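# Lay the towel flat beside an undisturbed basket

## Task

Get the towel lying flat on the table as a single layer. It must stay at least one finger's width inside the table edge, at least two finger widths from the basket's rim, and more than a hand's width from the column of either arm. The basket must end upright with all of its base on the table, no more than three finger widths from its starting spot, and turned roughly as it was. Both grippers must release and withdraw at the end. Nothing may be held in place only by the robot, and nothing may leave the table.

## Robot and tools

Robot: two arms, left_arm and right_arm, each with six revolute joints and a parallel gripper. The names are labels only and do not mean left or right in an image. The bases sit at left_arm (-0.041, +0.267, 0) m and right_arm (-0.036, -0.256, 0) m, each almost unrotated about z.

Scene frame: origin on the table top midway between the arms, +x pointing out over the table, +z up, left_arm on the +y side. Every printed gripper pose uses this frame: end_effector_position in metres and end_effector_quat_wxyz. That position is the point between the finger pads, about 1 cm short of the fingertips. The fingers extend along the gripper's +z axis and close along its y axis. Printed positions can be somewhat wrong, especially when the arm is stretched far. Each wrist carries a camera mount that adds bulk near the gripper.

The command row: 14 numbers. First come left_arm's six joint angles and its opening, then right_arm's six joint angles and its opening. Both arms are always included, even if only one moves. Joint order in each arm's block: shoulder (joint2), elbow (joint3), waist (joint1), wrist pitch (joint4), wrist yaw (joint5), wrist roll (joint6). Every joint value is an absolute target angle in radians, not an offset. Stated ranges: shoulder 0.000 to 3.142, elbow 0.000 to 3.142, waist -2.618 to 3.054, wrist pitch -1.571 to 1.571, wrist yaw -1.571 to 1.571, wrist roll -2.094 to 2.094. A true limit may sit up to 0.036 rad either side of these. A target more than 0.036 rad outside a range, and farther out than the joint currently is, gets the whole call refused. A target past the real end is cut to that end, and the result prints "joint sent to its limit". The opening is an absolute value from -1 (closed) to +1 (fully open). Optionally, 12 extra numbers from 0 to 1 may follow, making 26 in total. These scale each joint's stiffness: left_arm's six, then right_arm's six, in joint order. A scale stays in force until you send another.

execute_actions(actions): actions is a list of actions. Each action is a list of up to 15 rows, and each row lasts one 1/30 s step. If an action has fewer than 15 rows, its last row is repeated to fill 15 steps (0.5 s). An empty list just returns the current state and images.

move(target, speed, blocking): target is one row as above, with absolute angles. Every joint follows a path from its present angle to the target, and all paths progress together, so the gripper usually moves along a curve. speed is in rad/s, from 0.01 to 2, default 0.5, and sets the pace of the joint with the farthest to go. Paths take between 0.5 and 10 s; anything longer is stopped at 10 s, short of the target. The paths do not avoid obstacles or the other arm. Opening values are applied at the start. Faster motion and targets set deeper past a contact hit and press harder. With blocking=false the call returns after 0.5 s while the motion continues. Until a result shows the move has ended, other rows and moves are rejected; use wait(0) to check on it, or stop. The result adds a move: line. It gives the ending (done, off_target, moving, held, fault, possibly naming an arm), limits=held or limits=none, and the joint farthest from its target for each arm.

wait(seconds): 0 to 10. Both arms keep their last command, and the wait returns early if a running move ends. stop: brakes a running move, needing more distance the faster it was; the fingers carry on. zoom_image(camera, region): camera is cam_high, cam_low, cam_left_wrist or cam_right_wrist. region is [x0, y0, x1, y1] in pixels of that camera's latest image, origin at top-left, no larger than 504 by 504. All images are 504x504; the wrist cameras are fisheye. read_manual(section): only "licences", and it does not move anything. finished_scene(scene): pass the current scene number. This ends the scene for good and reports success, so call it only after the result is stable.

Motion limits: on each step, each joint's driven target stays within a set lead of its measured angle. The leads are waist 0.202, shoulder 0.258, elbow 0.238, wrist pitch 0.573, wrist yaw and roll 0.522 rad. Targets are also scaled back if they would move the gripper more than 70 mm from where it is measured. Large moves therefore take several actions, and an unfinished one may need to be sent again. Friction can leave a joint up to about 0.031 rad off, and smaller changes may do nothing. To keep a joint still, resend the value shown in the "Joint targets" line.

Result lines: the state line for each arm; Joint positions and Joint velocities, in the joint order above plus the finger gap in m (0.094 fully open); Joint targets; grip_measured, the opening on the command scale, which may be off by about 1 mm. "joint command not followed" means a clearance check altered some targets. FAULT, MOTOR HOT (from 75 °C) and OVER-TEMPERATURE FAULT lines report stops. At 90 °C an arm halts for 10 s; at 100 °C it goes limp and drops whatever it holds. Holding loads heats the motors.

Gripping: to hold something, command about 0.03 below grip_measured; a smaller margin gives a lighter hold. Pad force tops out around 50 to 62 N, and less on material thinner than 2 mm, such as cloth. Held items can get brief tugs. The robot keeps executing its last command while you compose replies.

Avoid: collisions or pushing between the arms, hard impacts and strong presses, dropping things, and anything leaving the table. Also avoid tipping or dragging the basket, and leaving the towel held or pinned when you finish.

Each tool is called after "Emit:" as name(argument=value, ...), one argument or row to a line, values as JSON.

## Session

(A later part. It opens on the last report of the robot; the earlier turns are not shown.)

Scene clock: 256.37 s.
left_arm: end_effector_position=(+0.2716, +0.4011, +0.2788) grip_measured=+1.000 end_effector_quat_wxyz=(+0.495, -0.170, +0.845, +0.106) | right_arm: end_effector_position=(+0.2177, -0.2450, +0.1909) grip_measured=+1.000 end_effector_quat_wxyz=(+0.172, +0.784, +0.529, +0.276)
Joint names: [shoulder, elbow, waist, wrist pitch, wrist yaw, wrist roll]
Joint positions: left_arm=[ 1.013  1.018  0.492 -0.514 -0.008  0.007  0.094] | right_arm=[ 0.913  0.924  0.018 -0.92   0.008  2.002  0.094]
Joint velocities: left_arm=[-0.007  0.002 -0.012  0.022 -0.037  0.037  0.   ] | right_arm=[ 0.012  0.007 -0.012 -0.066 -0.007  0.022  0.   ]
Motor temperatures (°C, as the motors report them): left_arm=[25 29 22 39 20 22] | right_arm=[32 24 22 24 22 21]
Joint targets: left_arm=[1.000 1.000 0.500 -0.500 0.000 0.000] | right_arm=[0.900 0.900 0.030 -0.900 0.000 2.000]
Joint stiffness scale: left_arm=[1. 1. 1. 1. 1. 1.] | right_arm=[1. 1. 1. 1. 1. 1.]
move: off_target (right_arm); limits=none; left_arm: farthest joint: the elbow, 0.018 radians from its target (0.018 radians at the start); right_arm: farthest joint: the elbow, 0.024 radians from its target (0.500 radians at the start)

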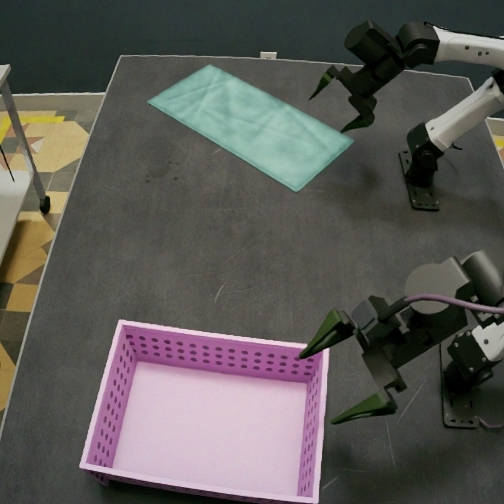

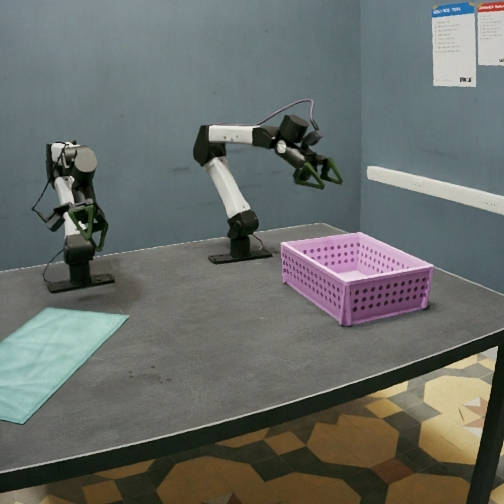

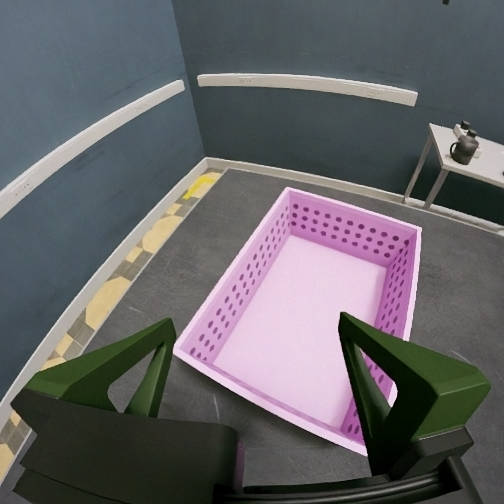

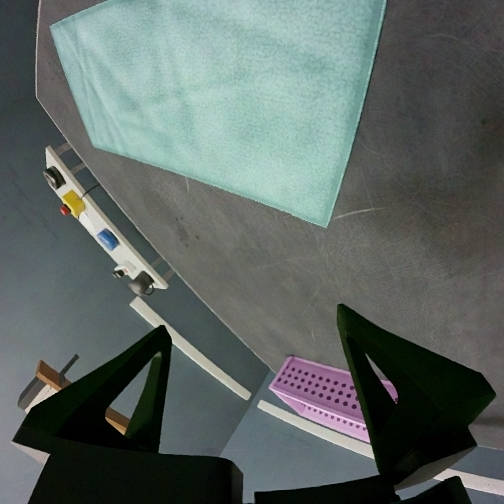

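Emit:
move(
  target=[0.7,0.8,0.5,-0.9,0,0,1, 0.8,0.9,0.6,-0.9,0,2.0,1],
  speed=1.0,
)

Emit:
finished_scene(
  scene=1,
)

Scene clock: 270.00 s.
left_arm: end_effector_position=(+0.1716, +0.3588, +0.1966) grip_measured=+1.000 end_effector_quat_wxyz=(+0.372, -0.182, +0.907, +0.081) | right_arm: end_effector_position=(+0.1643, -0.1137, +0.2127) grip_measured=+1.000 end_effector_quat_wxyz=(+0.096, +0.593, +0.716, +0.356)
Joint names: [shoulder, elbow, waist, wrist pitch, wrist yaw, wrist roll]
Joint positions: left_arm=[ 0.713  0.817  0.492 -0.893 -0.008  0.007  0.094] | right_arm=[ 0.819  0.924  0.588 -0.919  0.002  2.002  0.094]
Joint velocities: left_arm=[-0.022 -0.007 -0.007 -0.037  0.022 -0.007  0.   ] | right_arm=[-0.012 -0.007 -0.022  0.037 -0.095 -0.007  0.   ]
Motor temperatures (°C, as the motors report them): left_arm=[25 29 22 39 20 22] | right_arm=[30 25 22 25 22 21]
Joint targets: left_arm=[0.700 0.800 0.500 -0.900 -0.000 0.000] | right_arm=[0.800 0.900 0.600 -0.900 0.000 2.000]
Joint stiffness scale: left_arm=[1. 1. 1. 1. 1. 1.] | right_arm=[1. 1. 1. 1. 1. 1.]
move: off_target (right_arm); limits=none; left_arm: farthest joint: the elbow, 0.017 radians from its target (0.218 radians at the start); right_arm: farthest joint: the elbow, 0.024 radians from its target (0.024 radians at the start)

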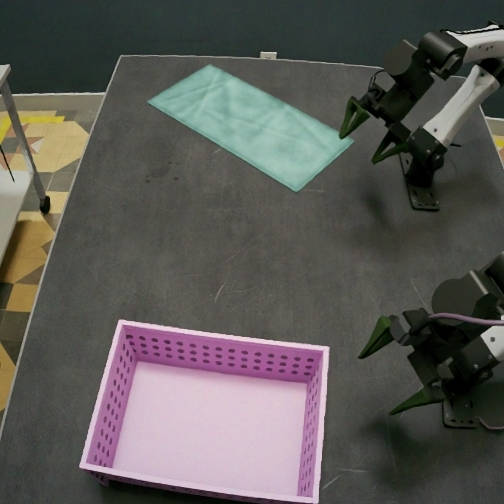

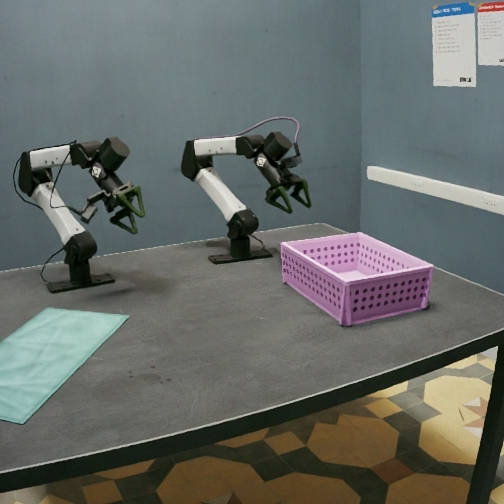

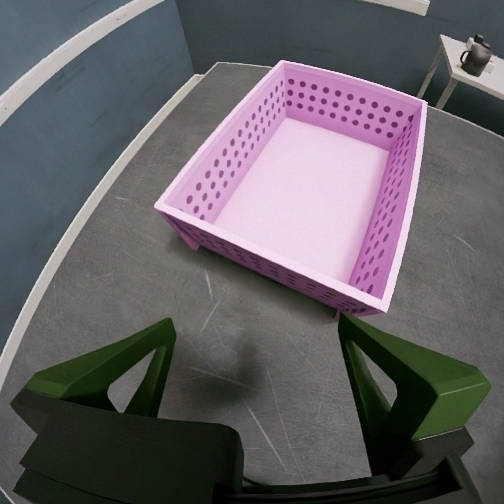

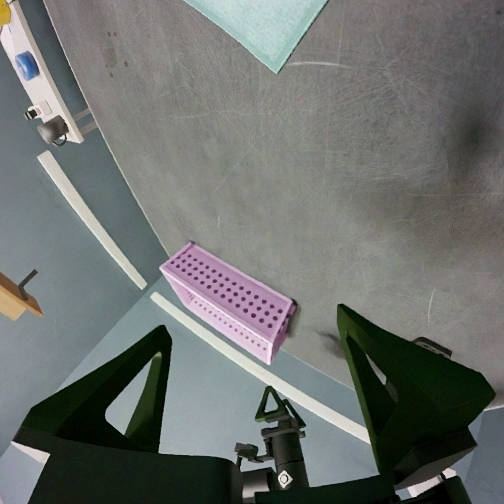

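The scene is finished: the task was done.


## Next scene

The same job, from a new start.

Emit:
execute_actions(
  actions=[],
)

Scene clock: 0.00 s.
left_arm: end_effector_position=(+0.3097, -0.0952, +0.2703) grip_measured=+1.000 end_effector_quat_wxyz=(+0.644, +0.017, +0.696, -0.318) | right_arm: end_effector_position=(+0.2458, -0.3451, +0.3584) grip_measured=+1.000 end_effector_quat_wxyz=(+0.669, +0.454, +0.575, -0.126)
Joint names: [shoulder, elbow, waist, wrist pitch, wrist yaw, wrist roll]
Joint positions: left_arm=[ 1.67   0.963 -0.868  0.741 -0.476 -0.418  0.094] | right_arm=[ 0.903  0.912  0.203 -0.168  1.084  0.623  0.094]
Joint velocities: left_arm=[-0.012 -0.007 -0.002 -0.066 -0.051  0.066  0.   ] | right_arm=[ 0.002  0.012  0.012 -0.007 -0.051 -0.095  0.   ]
Motor temperatures (°C, as the motors report them): left_arm=[24 25 22 33 20 22] | right_arm=[25 24 22 24 22 21]
Joint targets: left_arm=[1.670 0.963 -0.868 0.741 -0.476 -0.418] | right_arm=[0.903 0.912 0.203 -0.168 1.084 0.623]
Joint stiffness scale: left_arm=[1. 1. 1. 1. 1. 1.] | right_arm=[1. 1. 1. 1. 1. 1.]

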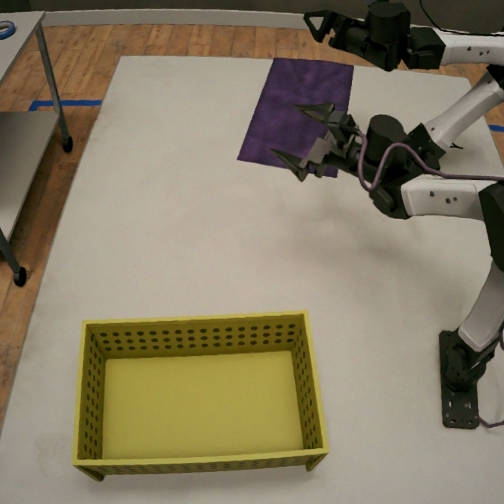

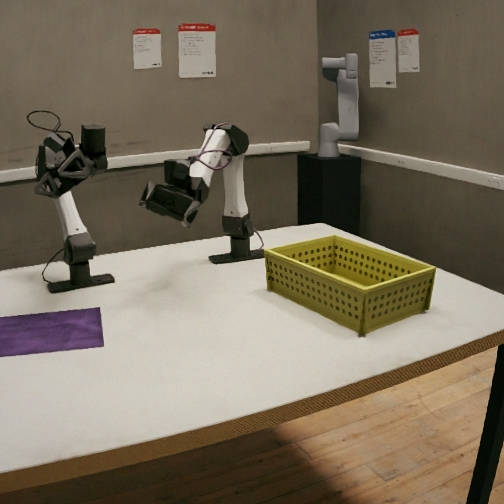

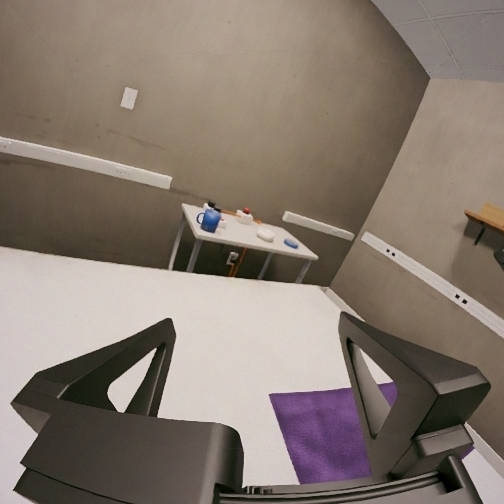

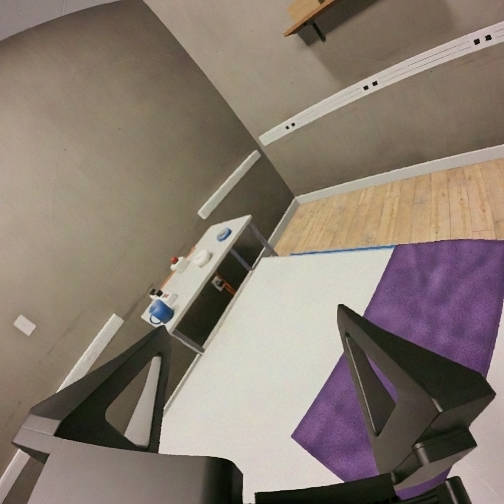

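Emit:
zoom_image(
  camera="cam_high",
  region=[220, 40, 380, 200],
)

Emit:
zoom_image(
  camera="cam_low",
  region=[0, 260, 140, 400],
)

Region (220, 40, 380, 200) of cam_high's 504x504 image, scaled by 3.150, with more detail than that image has.

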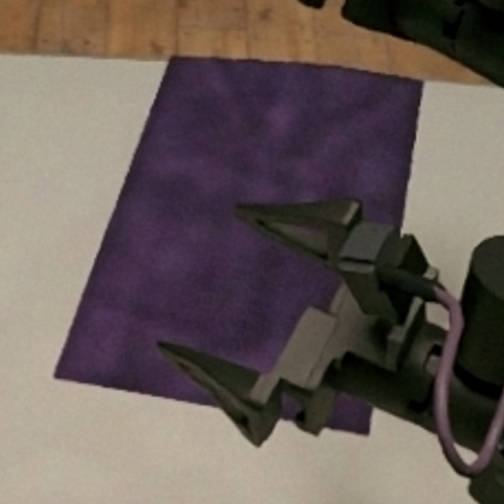

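Region (0, 260, 140, 400) of cam_low's 504x504 image, scaled by 3.600, with more detail than that image has.

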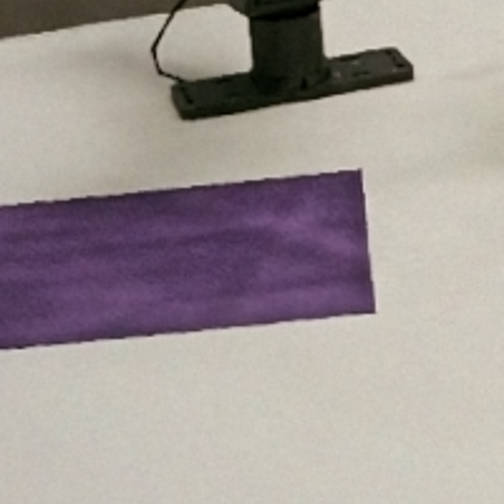

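Emit:
move(
  target=[0.7,0.8,0.3,-0.6,-0.476,-0.418,1, 1.86,1.30,-0.175,-1.02,0,1.62,1],
  speed=1.0,
)

Scene clock: 36.30 s.
left_arm: end_effector_position=(+0.1961, +0.3962, +0.2671) grip_measured=+1.000 end_effector_quat_wxyz=(+0.523, -0.370, +0.754, +0.146) | right_arm: end_effector_position=(+0.2885, -0.3013, +0.0372) grip_measured=+1.000 end_effector_quat_wxyz=(-0.002, +0.765, +0.644, -0.008)
Joint names: [shoulder, elbow, waist, wrist pitch, wrist yaw, wrist roll]
Joint positions: left_arm=[ 0.709  0.82   0.293 -0.591 -0.477 -0.418  0.094] | right_arm=[ 1.851  1.271 -0.165 -1.004  0.008  1.608  0.094]
Joint velocities: left_arm=[-0.007  0.012 -0.012  0.051 -0.051  0.007  0.   ] | right_arm=[ 0.002 -0.017  0.017 -0.007  0.022 -0.007  0.   ]
Motor temperatures (°C, as the motors report them): left_arm=[29 29 22 37 20 22] | right_arm=[24 27 22 26 22 21]
Joint targets: left_arm=[0.700 0.800 0.300 -0.600 -0.476 -0.418] | right_arm=[1.860 1.300 -0.175 -1.020 0.000 1.620]
Joint stiffness scale: left_arm=[1. 1. 1. 1. 1. 1.] | right_arm=[1. 1. 1. 1. 1. 1.]
move: off_target (right_arm); limits=none; left_arm: farthest joint: the elbow, 0.020 radians from its target (0.163 radians at the start); right_arm: farthest joint: the elbow, 0.029 radians from its target (0.388 radians at the start)

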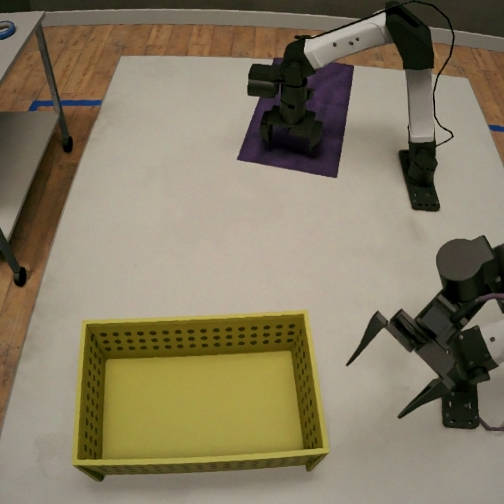

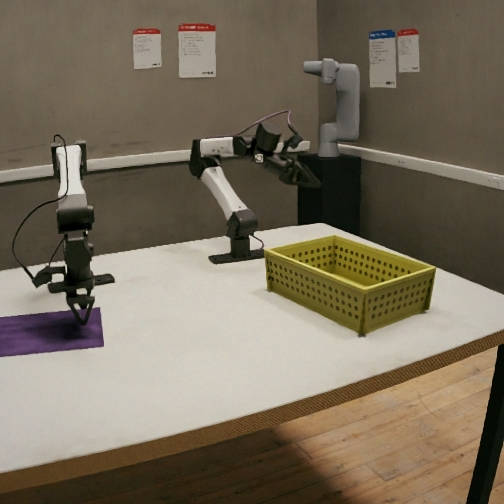

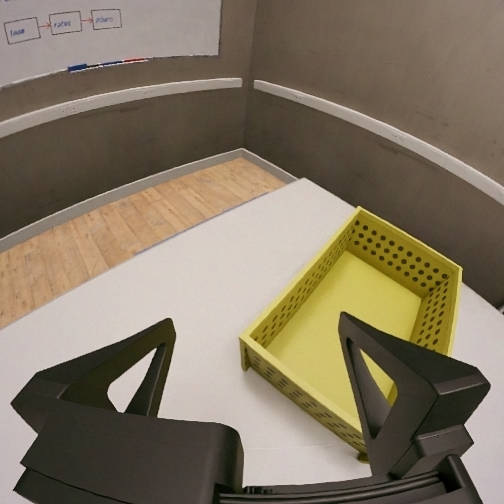

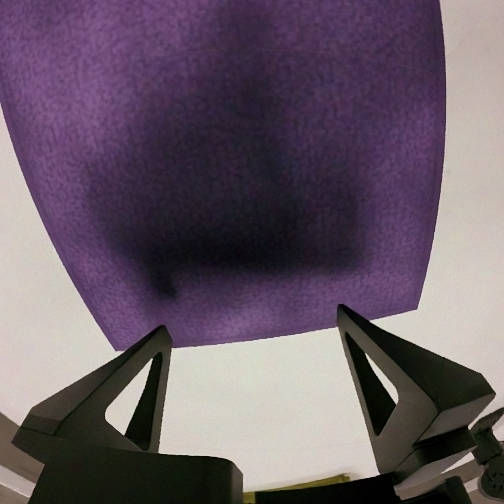

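Emit:
execute_actions(
  actions=[
    [[0.7,0.8,0.3,-0.6,-0.476,-0.418,1,1.866,1.297,-0.17,-1.008,0,1.62,1],[0.7,0.8,0.3,-0.6,-0.476,-0.418,1,1.874,1.294,-0.17,-0.996,0,1.62,1],[0.7,0.8,0.3,-0.6,-0.476,-0.418,1,1.883,1.291,-0.17,-0.984,0,1.62,1],[0.7,0.8,0.3,-0.6,-0.476,-0.418,1,1.892,1.288,-0.17,-0.972,0,1.62,1],[0.7,0.8,0.3,-0.6,-0.476,-0.418,1,1.901,1.285,-0.17,-0.96,0,1.62,1],[0.7,0.8,0.3,-0.6,-0.476,-0.418,1,1.91,1.282,-0.17,-0.948,0,1.62,1],[0.7,0.8,0.3,-0.6,-0.476,-0.418,1,1.918,1.279,-0.17,-0.937,0,1.62,1],[0.7,0.8,0.3,-0.6,-0.476,-0.418,1,1.925,1.276,-0.17,-0.927,0,1.62,1],[0.7,0.8,0.3,-0.6,-0.476,-0.418,1,1.931,1.273,-0.17,-0.918,0,1.62,1],[0.7,0.8,0.3,-0.6,-0.476,-0.418,1,1.936,1.27,-0.17,-0.91,0,1.62,1],[0.7,0.8,0.3,-0.6,-0.476,-0.418,1,1.94,1.268,-0.17,-0.904,0,1.62,1],[0.7,0.8,0.3,-0.6,-0.476,-0.418,1,1.944,1.266,-0.17,-0.899,0,1.62,1],[0.7,0.8,0.3,-0.6,-0.476,-0.418,1,1.948,1.264,-0.17,-0.895,0,1.62,1],[0.7,0.8,0.3,-0.6,-0.476,-0.418,1,1.952,1.262,-0.17,-0.895,0,1.62,1],[0.7,0.8,0.3,-0.6,-0.476,-0.418,1,1.956,1.26,-0.17,-0.895,0,1.62,1]],
    [[0.7,0.8,0.3,-0.6,-0.476,-0.418,1,1.96,1.26,-0.17,-0.895,0,1.62,1],[0.7,0.8,0.3,-0.6,-0.476,-0.418,1,1.964,1.26,-0.17,-0.895,0,1.62,1],[0.7,0.8,0.3,-0.6,-0.476,-0.418,1,1.968,1.26,-0.17,-0.895,0,1.62,1],[0.7,0.8,0.3,-0.6,-0.476,-0.418,1,1.972,1.26,-0.168,-0.895,0,1.62,1],[0.7,0.8,0.3,-0.6,-0.476,-0.418,1,1.975,1.26,-0.165,-0.895,0,1.622,1],[0.7,0.8,0.3,-0.6,-0.476,-0.418,1,1.975,1.262,-0.161,-0.897,0,1.626,1],[0.7,0.8,0.3,-0.6,-0.476,-0.418,1,1.976,1.264,-0.156,-0.899,0,1.632,1],[0.7,0.8,0.3,-0.6,-0.476,-0.418,1,1.977,1.266,-0.15,-0.901,0,1.638,1],[0.7,0.8,0.3,-0.6,-0.476,-0.418,1,1.978,1.268,-0.143,-0.903,0,1.645,1],[0.7,0.8,0.3,-0.6,-0.476,-0.418,1,1.979,1.27,-0.135,-0.905,0,1.653,1],[0.7,0.8,0.3,-0.6,-0.476,-0.418,1,1.98,1.272,-0.127,-0.907,0,1.661,1],[0.7,0.8,0.3,-0.6,-0.476,-0.418,1,1.981,1.274,-0.119,-0.909,0,1.669,1],[0.7,0.8,0.3,-0.6,-0.476,-0.418,1,1.982,1.276,-0.111,-0.911,0,1.677,1],[0.7,0.8,0.3,-0.6,-0.476,-0.418,1,1.983,1.278,-0.103,-0.913,0,1.685,1],[0.7,0.8,0.3,-0.6,-0.476,-0.418,1,1.984,1.28,-0.095,-0.915,0,1.693,1]],
    [[0.7,0.8,0.3,-0.6,-0.476,-0.418,1,1.985,1.282,-0.087,-0.917,0,1.701,1],[0.7,0.8,0.3,-0.6,-0.476,-0.418,1,1.987,1.284,-0.079,-0.918,0,1.709,1],[0.7,0.8,0.3,-0.6,-0.476,-0.418,1,1.988,1.286,-0.071,-0.92,0,1.717,1],[0.7,0.8,0.3,-0.6,-0.476,-0.418,1,1.99,1.289,-0.063,-0.921,0,1.725,1],[0.7,0.8,0.3,-0.6,-0.476,-0.418,1,1.991,1.291,-0.055,-0.922,0,1.733,1],[0.7,0.8,0.3,-0.6,-0.476,-0.418,1,1.993,1.294,-0.047,-0.923,0,1.741,1],[0.7,0.8,0.3,-0.6,-0.476,-0.418,1,1.994,1.296,-0.039,-0.925,0,1.749,1],[0.7,0.8,0.3,-0.6,-0.476,-0.418,1,1.996,1.299,-0.031,-0.926,0,1.757,1],[0.7,0.8,0.3,-0.6,-0.476,-0.418,1,1.998,1.301,-0.023,-0.927,0,1.765,1],[0.7,0.8,0.3,-0.6,-0.476,-0.418,1,2.0,1.304,-0.015,-0.928,0,1.773,1],[0.7,0.8,0.3,-0.6,-0.476,-0.418,1,2.002,1.307,-0.007,-0.93,0,1.781,1],[0.7,0.8,0.3,-0.6,-0.476,-0.418,1,2.004,1.31,0.001,-0.931,0,1.789,1],[0.7,0.8,0.3,-0.6,-0.476,-0.418,1,2.006,1.313,0.009,-0.932,0,1.797,1],[0.7,0.8,0.3,-0.6,-0.476,-0.418,1,2.008,1.316,0.017,-0.933,0,1.805,1],[0.7,0.8,0.3,-0.6,-0.476,-0.418,1,2.01,1.319,0.025,-0.935,0,1.813,1]],
    [[0.7,0.8,0.3,-0.6,-0.476,-0.418,1,2.012,1.322,0.033,-0.936,0,1.821,1],[0.7,0.8,0.3,-0.6,-0.476,-0.418,1,2.015,1.326,0.041,-0.937,0,1.829,1],[0.7,0.8,0.3,-0.6,-0.476,-0.418,1,2.018,1.33,0.049,-0.939,0,1.837,1],[0.7,0.8,0.3,-0.6,-0.476,-0.418,1,2.021,1.334,0.057,-0.94,0,1.845,1],[0.7,0.8,0.3,-0.6,-0.476,-0.418,1,2.024,1.339,0.065,-0.942,0,1.853,1],[0.7,0.8,0.3,-0.6,-0.476,-0.418,1,2.027,1.344,0.073,-0.943,0,1.861,1],[0.7,0.8,0.3,-0.6,-0.476,-0.418,1,2.03,1.349,0.081,-0.945,0,1.869,1],[0.7,0.8,0.3,-0.6,-0.476,-0.418,1,2.033,1.354,0.089,-0.947,0,1.877,1],[0.7,0.8,0.3,-0.6,-0.476,-0.418,1,2.037,1.359,0.097,-0.948,0,1.885,1],[0.7,0.8,0.3,-0.6,-0.476,-0.418,1,2.04,1.364,0.105,-0.95,0,1.893,1],[0.7,0.8,0.3,-0.6,-0.476,-0.418,1,2.044,1.369,0.113,-0.952,0,1.901,1],[0.7,0.8,0.3,-0.6,-0.476,-0.418,1,2.047,1.374,0.121,-0.953,0,1.909,1],[0.7,0.8,0.3,-0.6,-0.476,-0.418,1,2.051,1.38,0.129,-0.955,0,1.917,1],[0.7,0.8,0.3,-0.6,-0.476,-0.418,1,2.055,1.386,0.137,-0.957,0,1.925,1],[0.7,0.8,0.3,-0.6,-0.476,-0.418,1,2.059,1.392,0.145,-0.959,0,1.933,1]],
    [[0.7,0.8,0.3,-0.6,-0.476,-0.418,1,2.063,1.398,0.153,-0.961,0,1.941,1],[0.7,0.8,0.3,-0.6,-0.476,-0.418,1,2.067,1.404,0.161,-0.963,0,1.949,1],[0.7,0.8,0.3,-0.6,-0.476,-0.418,1,2.071,1.41,0.169,-0.965,0,1.957,1],[0.7,0.8,0.3,-0.6,-0.476,-0.418,1,2.075,1.416,0.177,-0.967,0,1.965,1],[0.7,0.8,0.3,-0.6,-0.476,-0.418,1,2.079,1.422,0.185,-0.969,0,1.973,1],[0.7,0.8,0.3,-0.6,-0.476,-0.418,1,2.083,1.428,0.193,-0.971,0,1.981,1],[0.7,0.8,0.3,-0.6,-0.476,-0.418,1,2.086,1.433,0.2,-0.972,0,1.988,1],[0.7,0.8,0.3,-0.6,-0.476,-0.418,1,2.088,1.436,0.205,-0.973,0,1.993,1]],
  ],
)

Scene clock: 86.97 s.
left_arm: end_effector_position=(+0.1961, +0.3961, +0.2670) grip_measured=+1.000 end_effector_quat_wxyz=(+0.522, -0.370, +0.754, +0.146) | right_arm: end_effector_position=(+0.3280, -0.1778, +0.0094) grip_measured=+1.000 end_effector_quat_wxyz=(+0.009, +0.767, +0.641, -0.009)
Joint names: [shoulder, elbow, waist, wrist pitch, wrist yaw, wrist roll]
Joint positions: left_arm=[ 0.709  0.82   0.293 -0.592 -0.477 -0.418  0.094] | right_arm=[ 2.043  1.423  0.192 -0.959  0.025  1.974  0.094]
Joint velocities: left_arm=[-0.017 -0.007  0.002 -0.007  0.007 -0.007  0.   ] | right_arm=[-0.002 -0.012  0.007  0.022  0.007  0.051  0.   ]
Motor temperatures (°C, as the motors report them): left_arm=[26 29 22 37 20 22] | right_arm=[28 30 22 24 22 21]
Joint targets: left_arm=[0.700 0.800 0.300 -0.600 -0.476 -0.418] | right_arm=[2.088 1.436 0.205 -0.973 -0.000 1.993]
Joint stiffness scale: left_arm=[1. 1. 1. 1. 1. 1.] | right_arm=[1. 1. 1. 1. 1. 1.]

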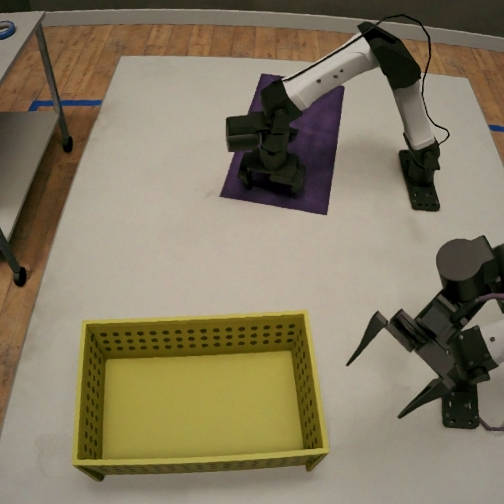

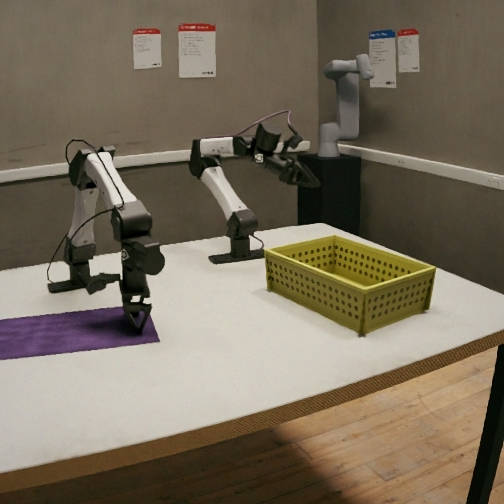

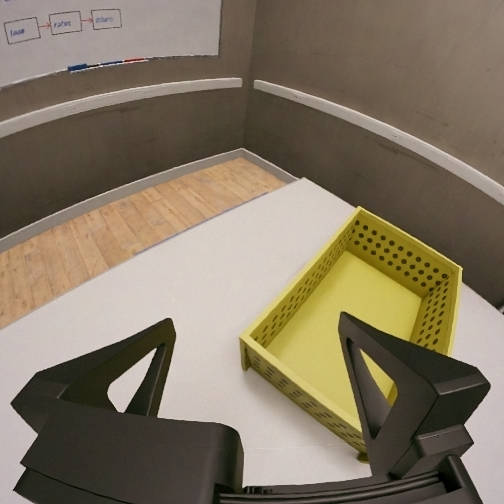

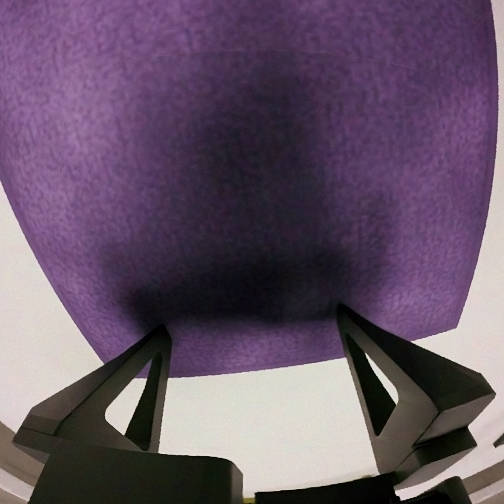

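The towel is now clear of the table edge, so I'll lift the gripper and pull the arm back.

Emit:
move(
  target=[0.7,0.8,0.3,-0.6,-0.476,-0.418,1, 0.7,0.85,0.45,-1.05,0,1.98,1],
  speed=1.0,
)

Emit:
zoom_image(
  camera="cam_high",
  region=[200, 40, 450, 240],
)

Scene clock: 92.60 s.
left_arm: end_effector_position=(+0.1961, +0.3961, +0.2670) grip_measured=+1.000 end_effector_quat_wxyz=(+0.522, -0.370, +0.754, +0.146) | right_arm: end_effector_position=(+0.1514, -0.1627, +0.1946) grip_measured=+1.000 end_effector_quat_wxyz=(+0.119, +0.645, +0.686, +0.316)
Joint names: [shoulder, elbow, waist, wrist pitch, wrist yaw, wrist roll]
Joint positions: left_arm=[ 0.709  0.82   0.293 -0.592 -0.477 -0.418  0.094] | right_arm=[ 0.716  0.874  0.438 -1.041  0.008  1.975  0.094]
Joint velocities: left_arm=[ 0.002  0.022 -0.002 -0.081 -0.022 -0.007  0.   ] | right_arm=[-0.002 -0.012  0.012  0.022  0.037 -0.007  0.   ]
Motor temperatures (°C, as the motors report them): left_arm=[25 29 22 38 20 22] | right_arm=[28 30 22 24 22 21]
Joint targets: left_arm=[0.700 0.800 0.300 -0.600 -0.476 -0.418] | right_arm=[0.700 0.850 0.450 -1.050 0.000 1.980]
Joint stiffness scale: left_arm=[1. 1. 1. 1. 1. 1.] | right_arm=[1. 1. 1. 1. 1. 1.]
move: off_target (right_arm); limits=none; left_arm: farthest joint: the elbow, 0.020 radians from its target (0.020 radians at the start); right_arm: farthest joint: the elbow, 0.024 radians from its target (0.573 radians at the start)

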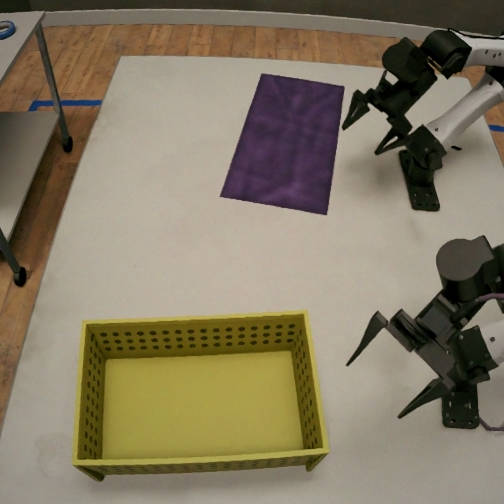

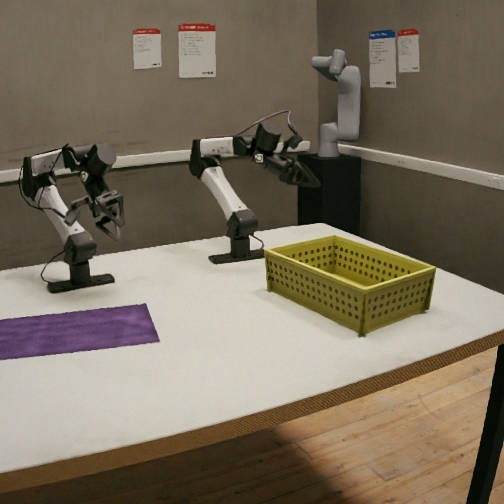

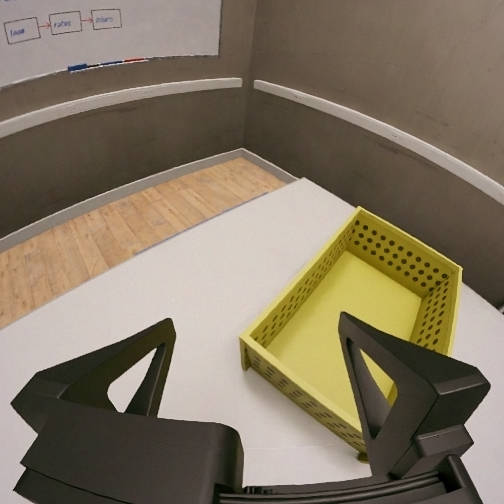

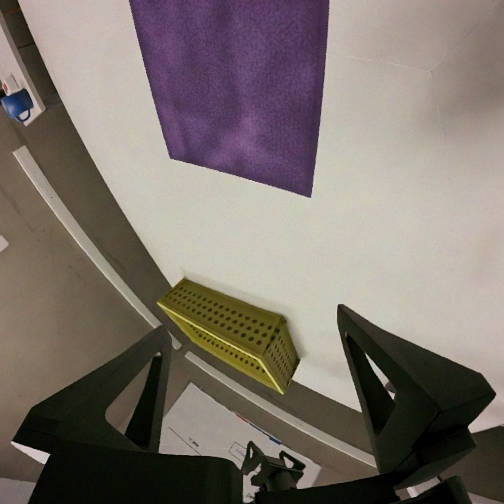

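Region (200, 40, 450, 240) of cam_high's 504x504 image, scaled by 2.016, with more detail than that image has; it fills the top 403 rows of this view, and the rest is white.

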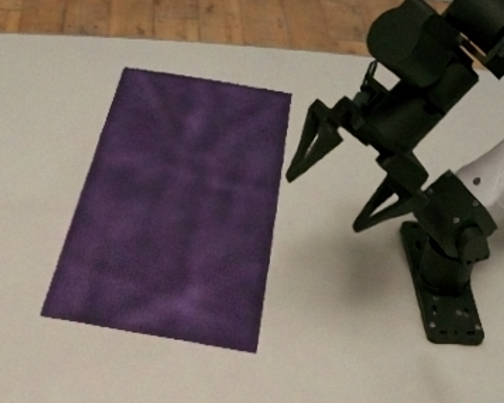

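Emit:
zoom_image(
  camera="cam_low",
  region=[90, 290, 180, 360],
)

Region (90, 290, 180, 360) of cam_low's 504x504 image, scaled by 5.600, with more detail than that image has.

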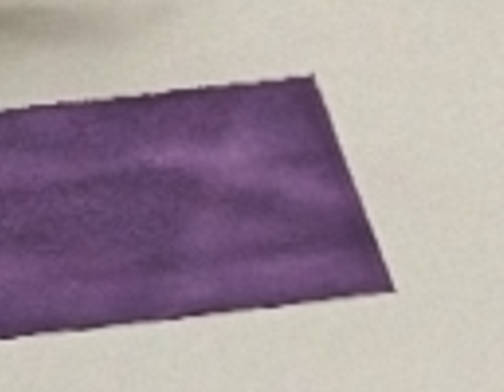

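The towel is lying flat in a single layer.

Emit:
finished_scene(
  scene=2,
)

The scene is finished: the task was done.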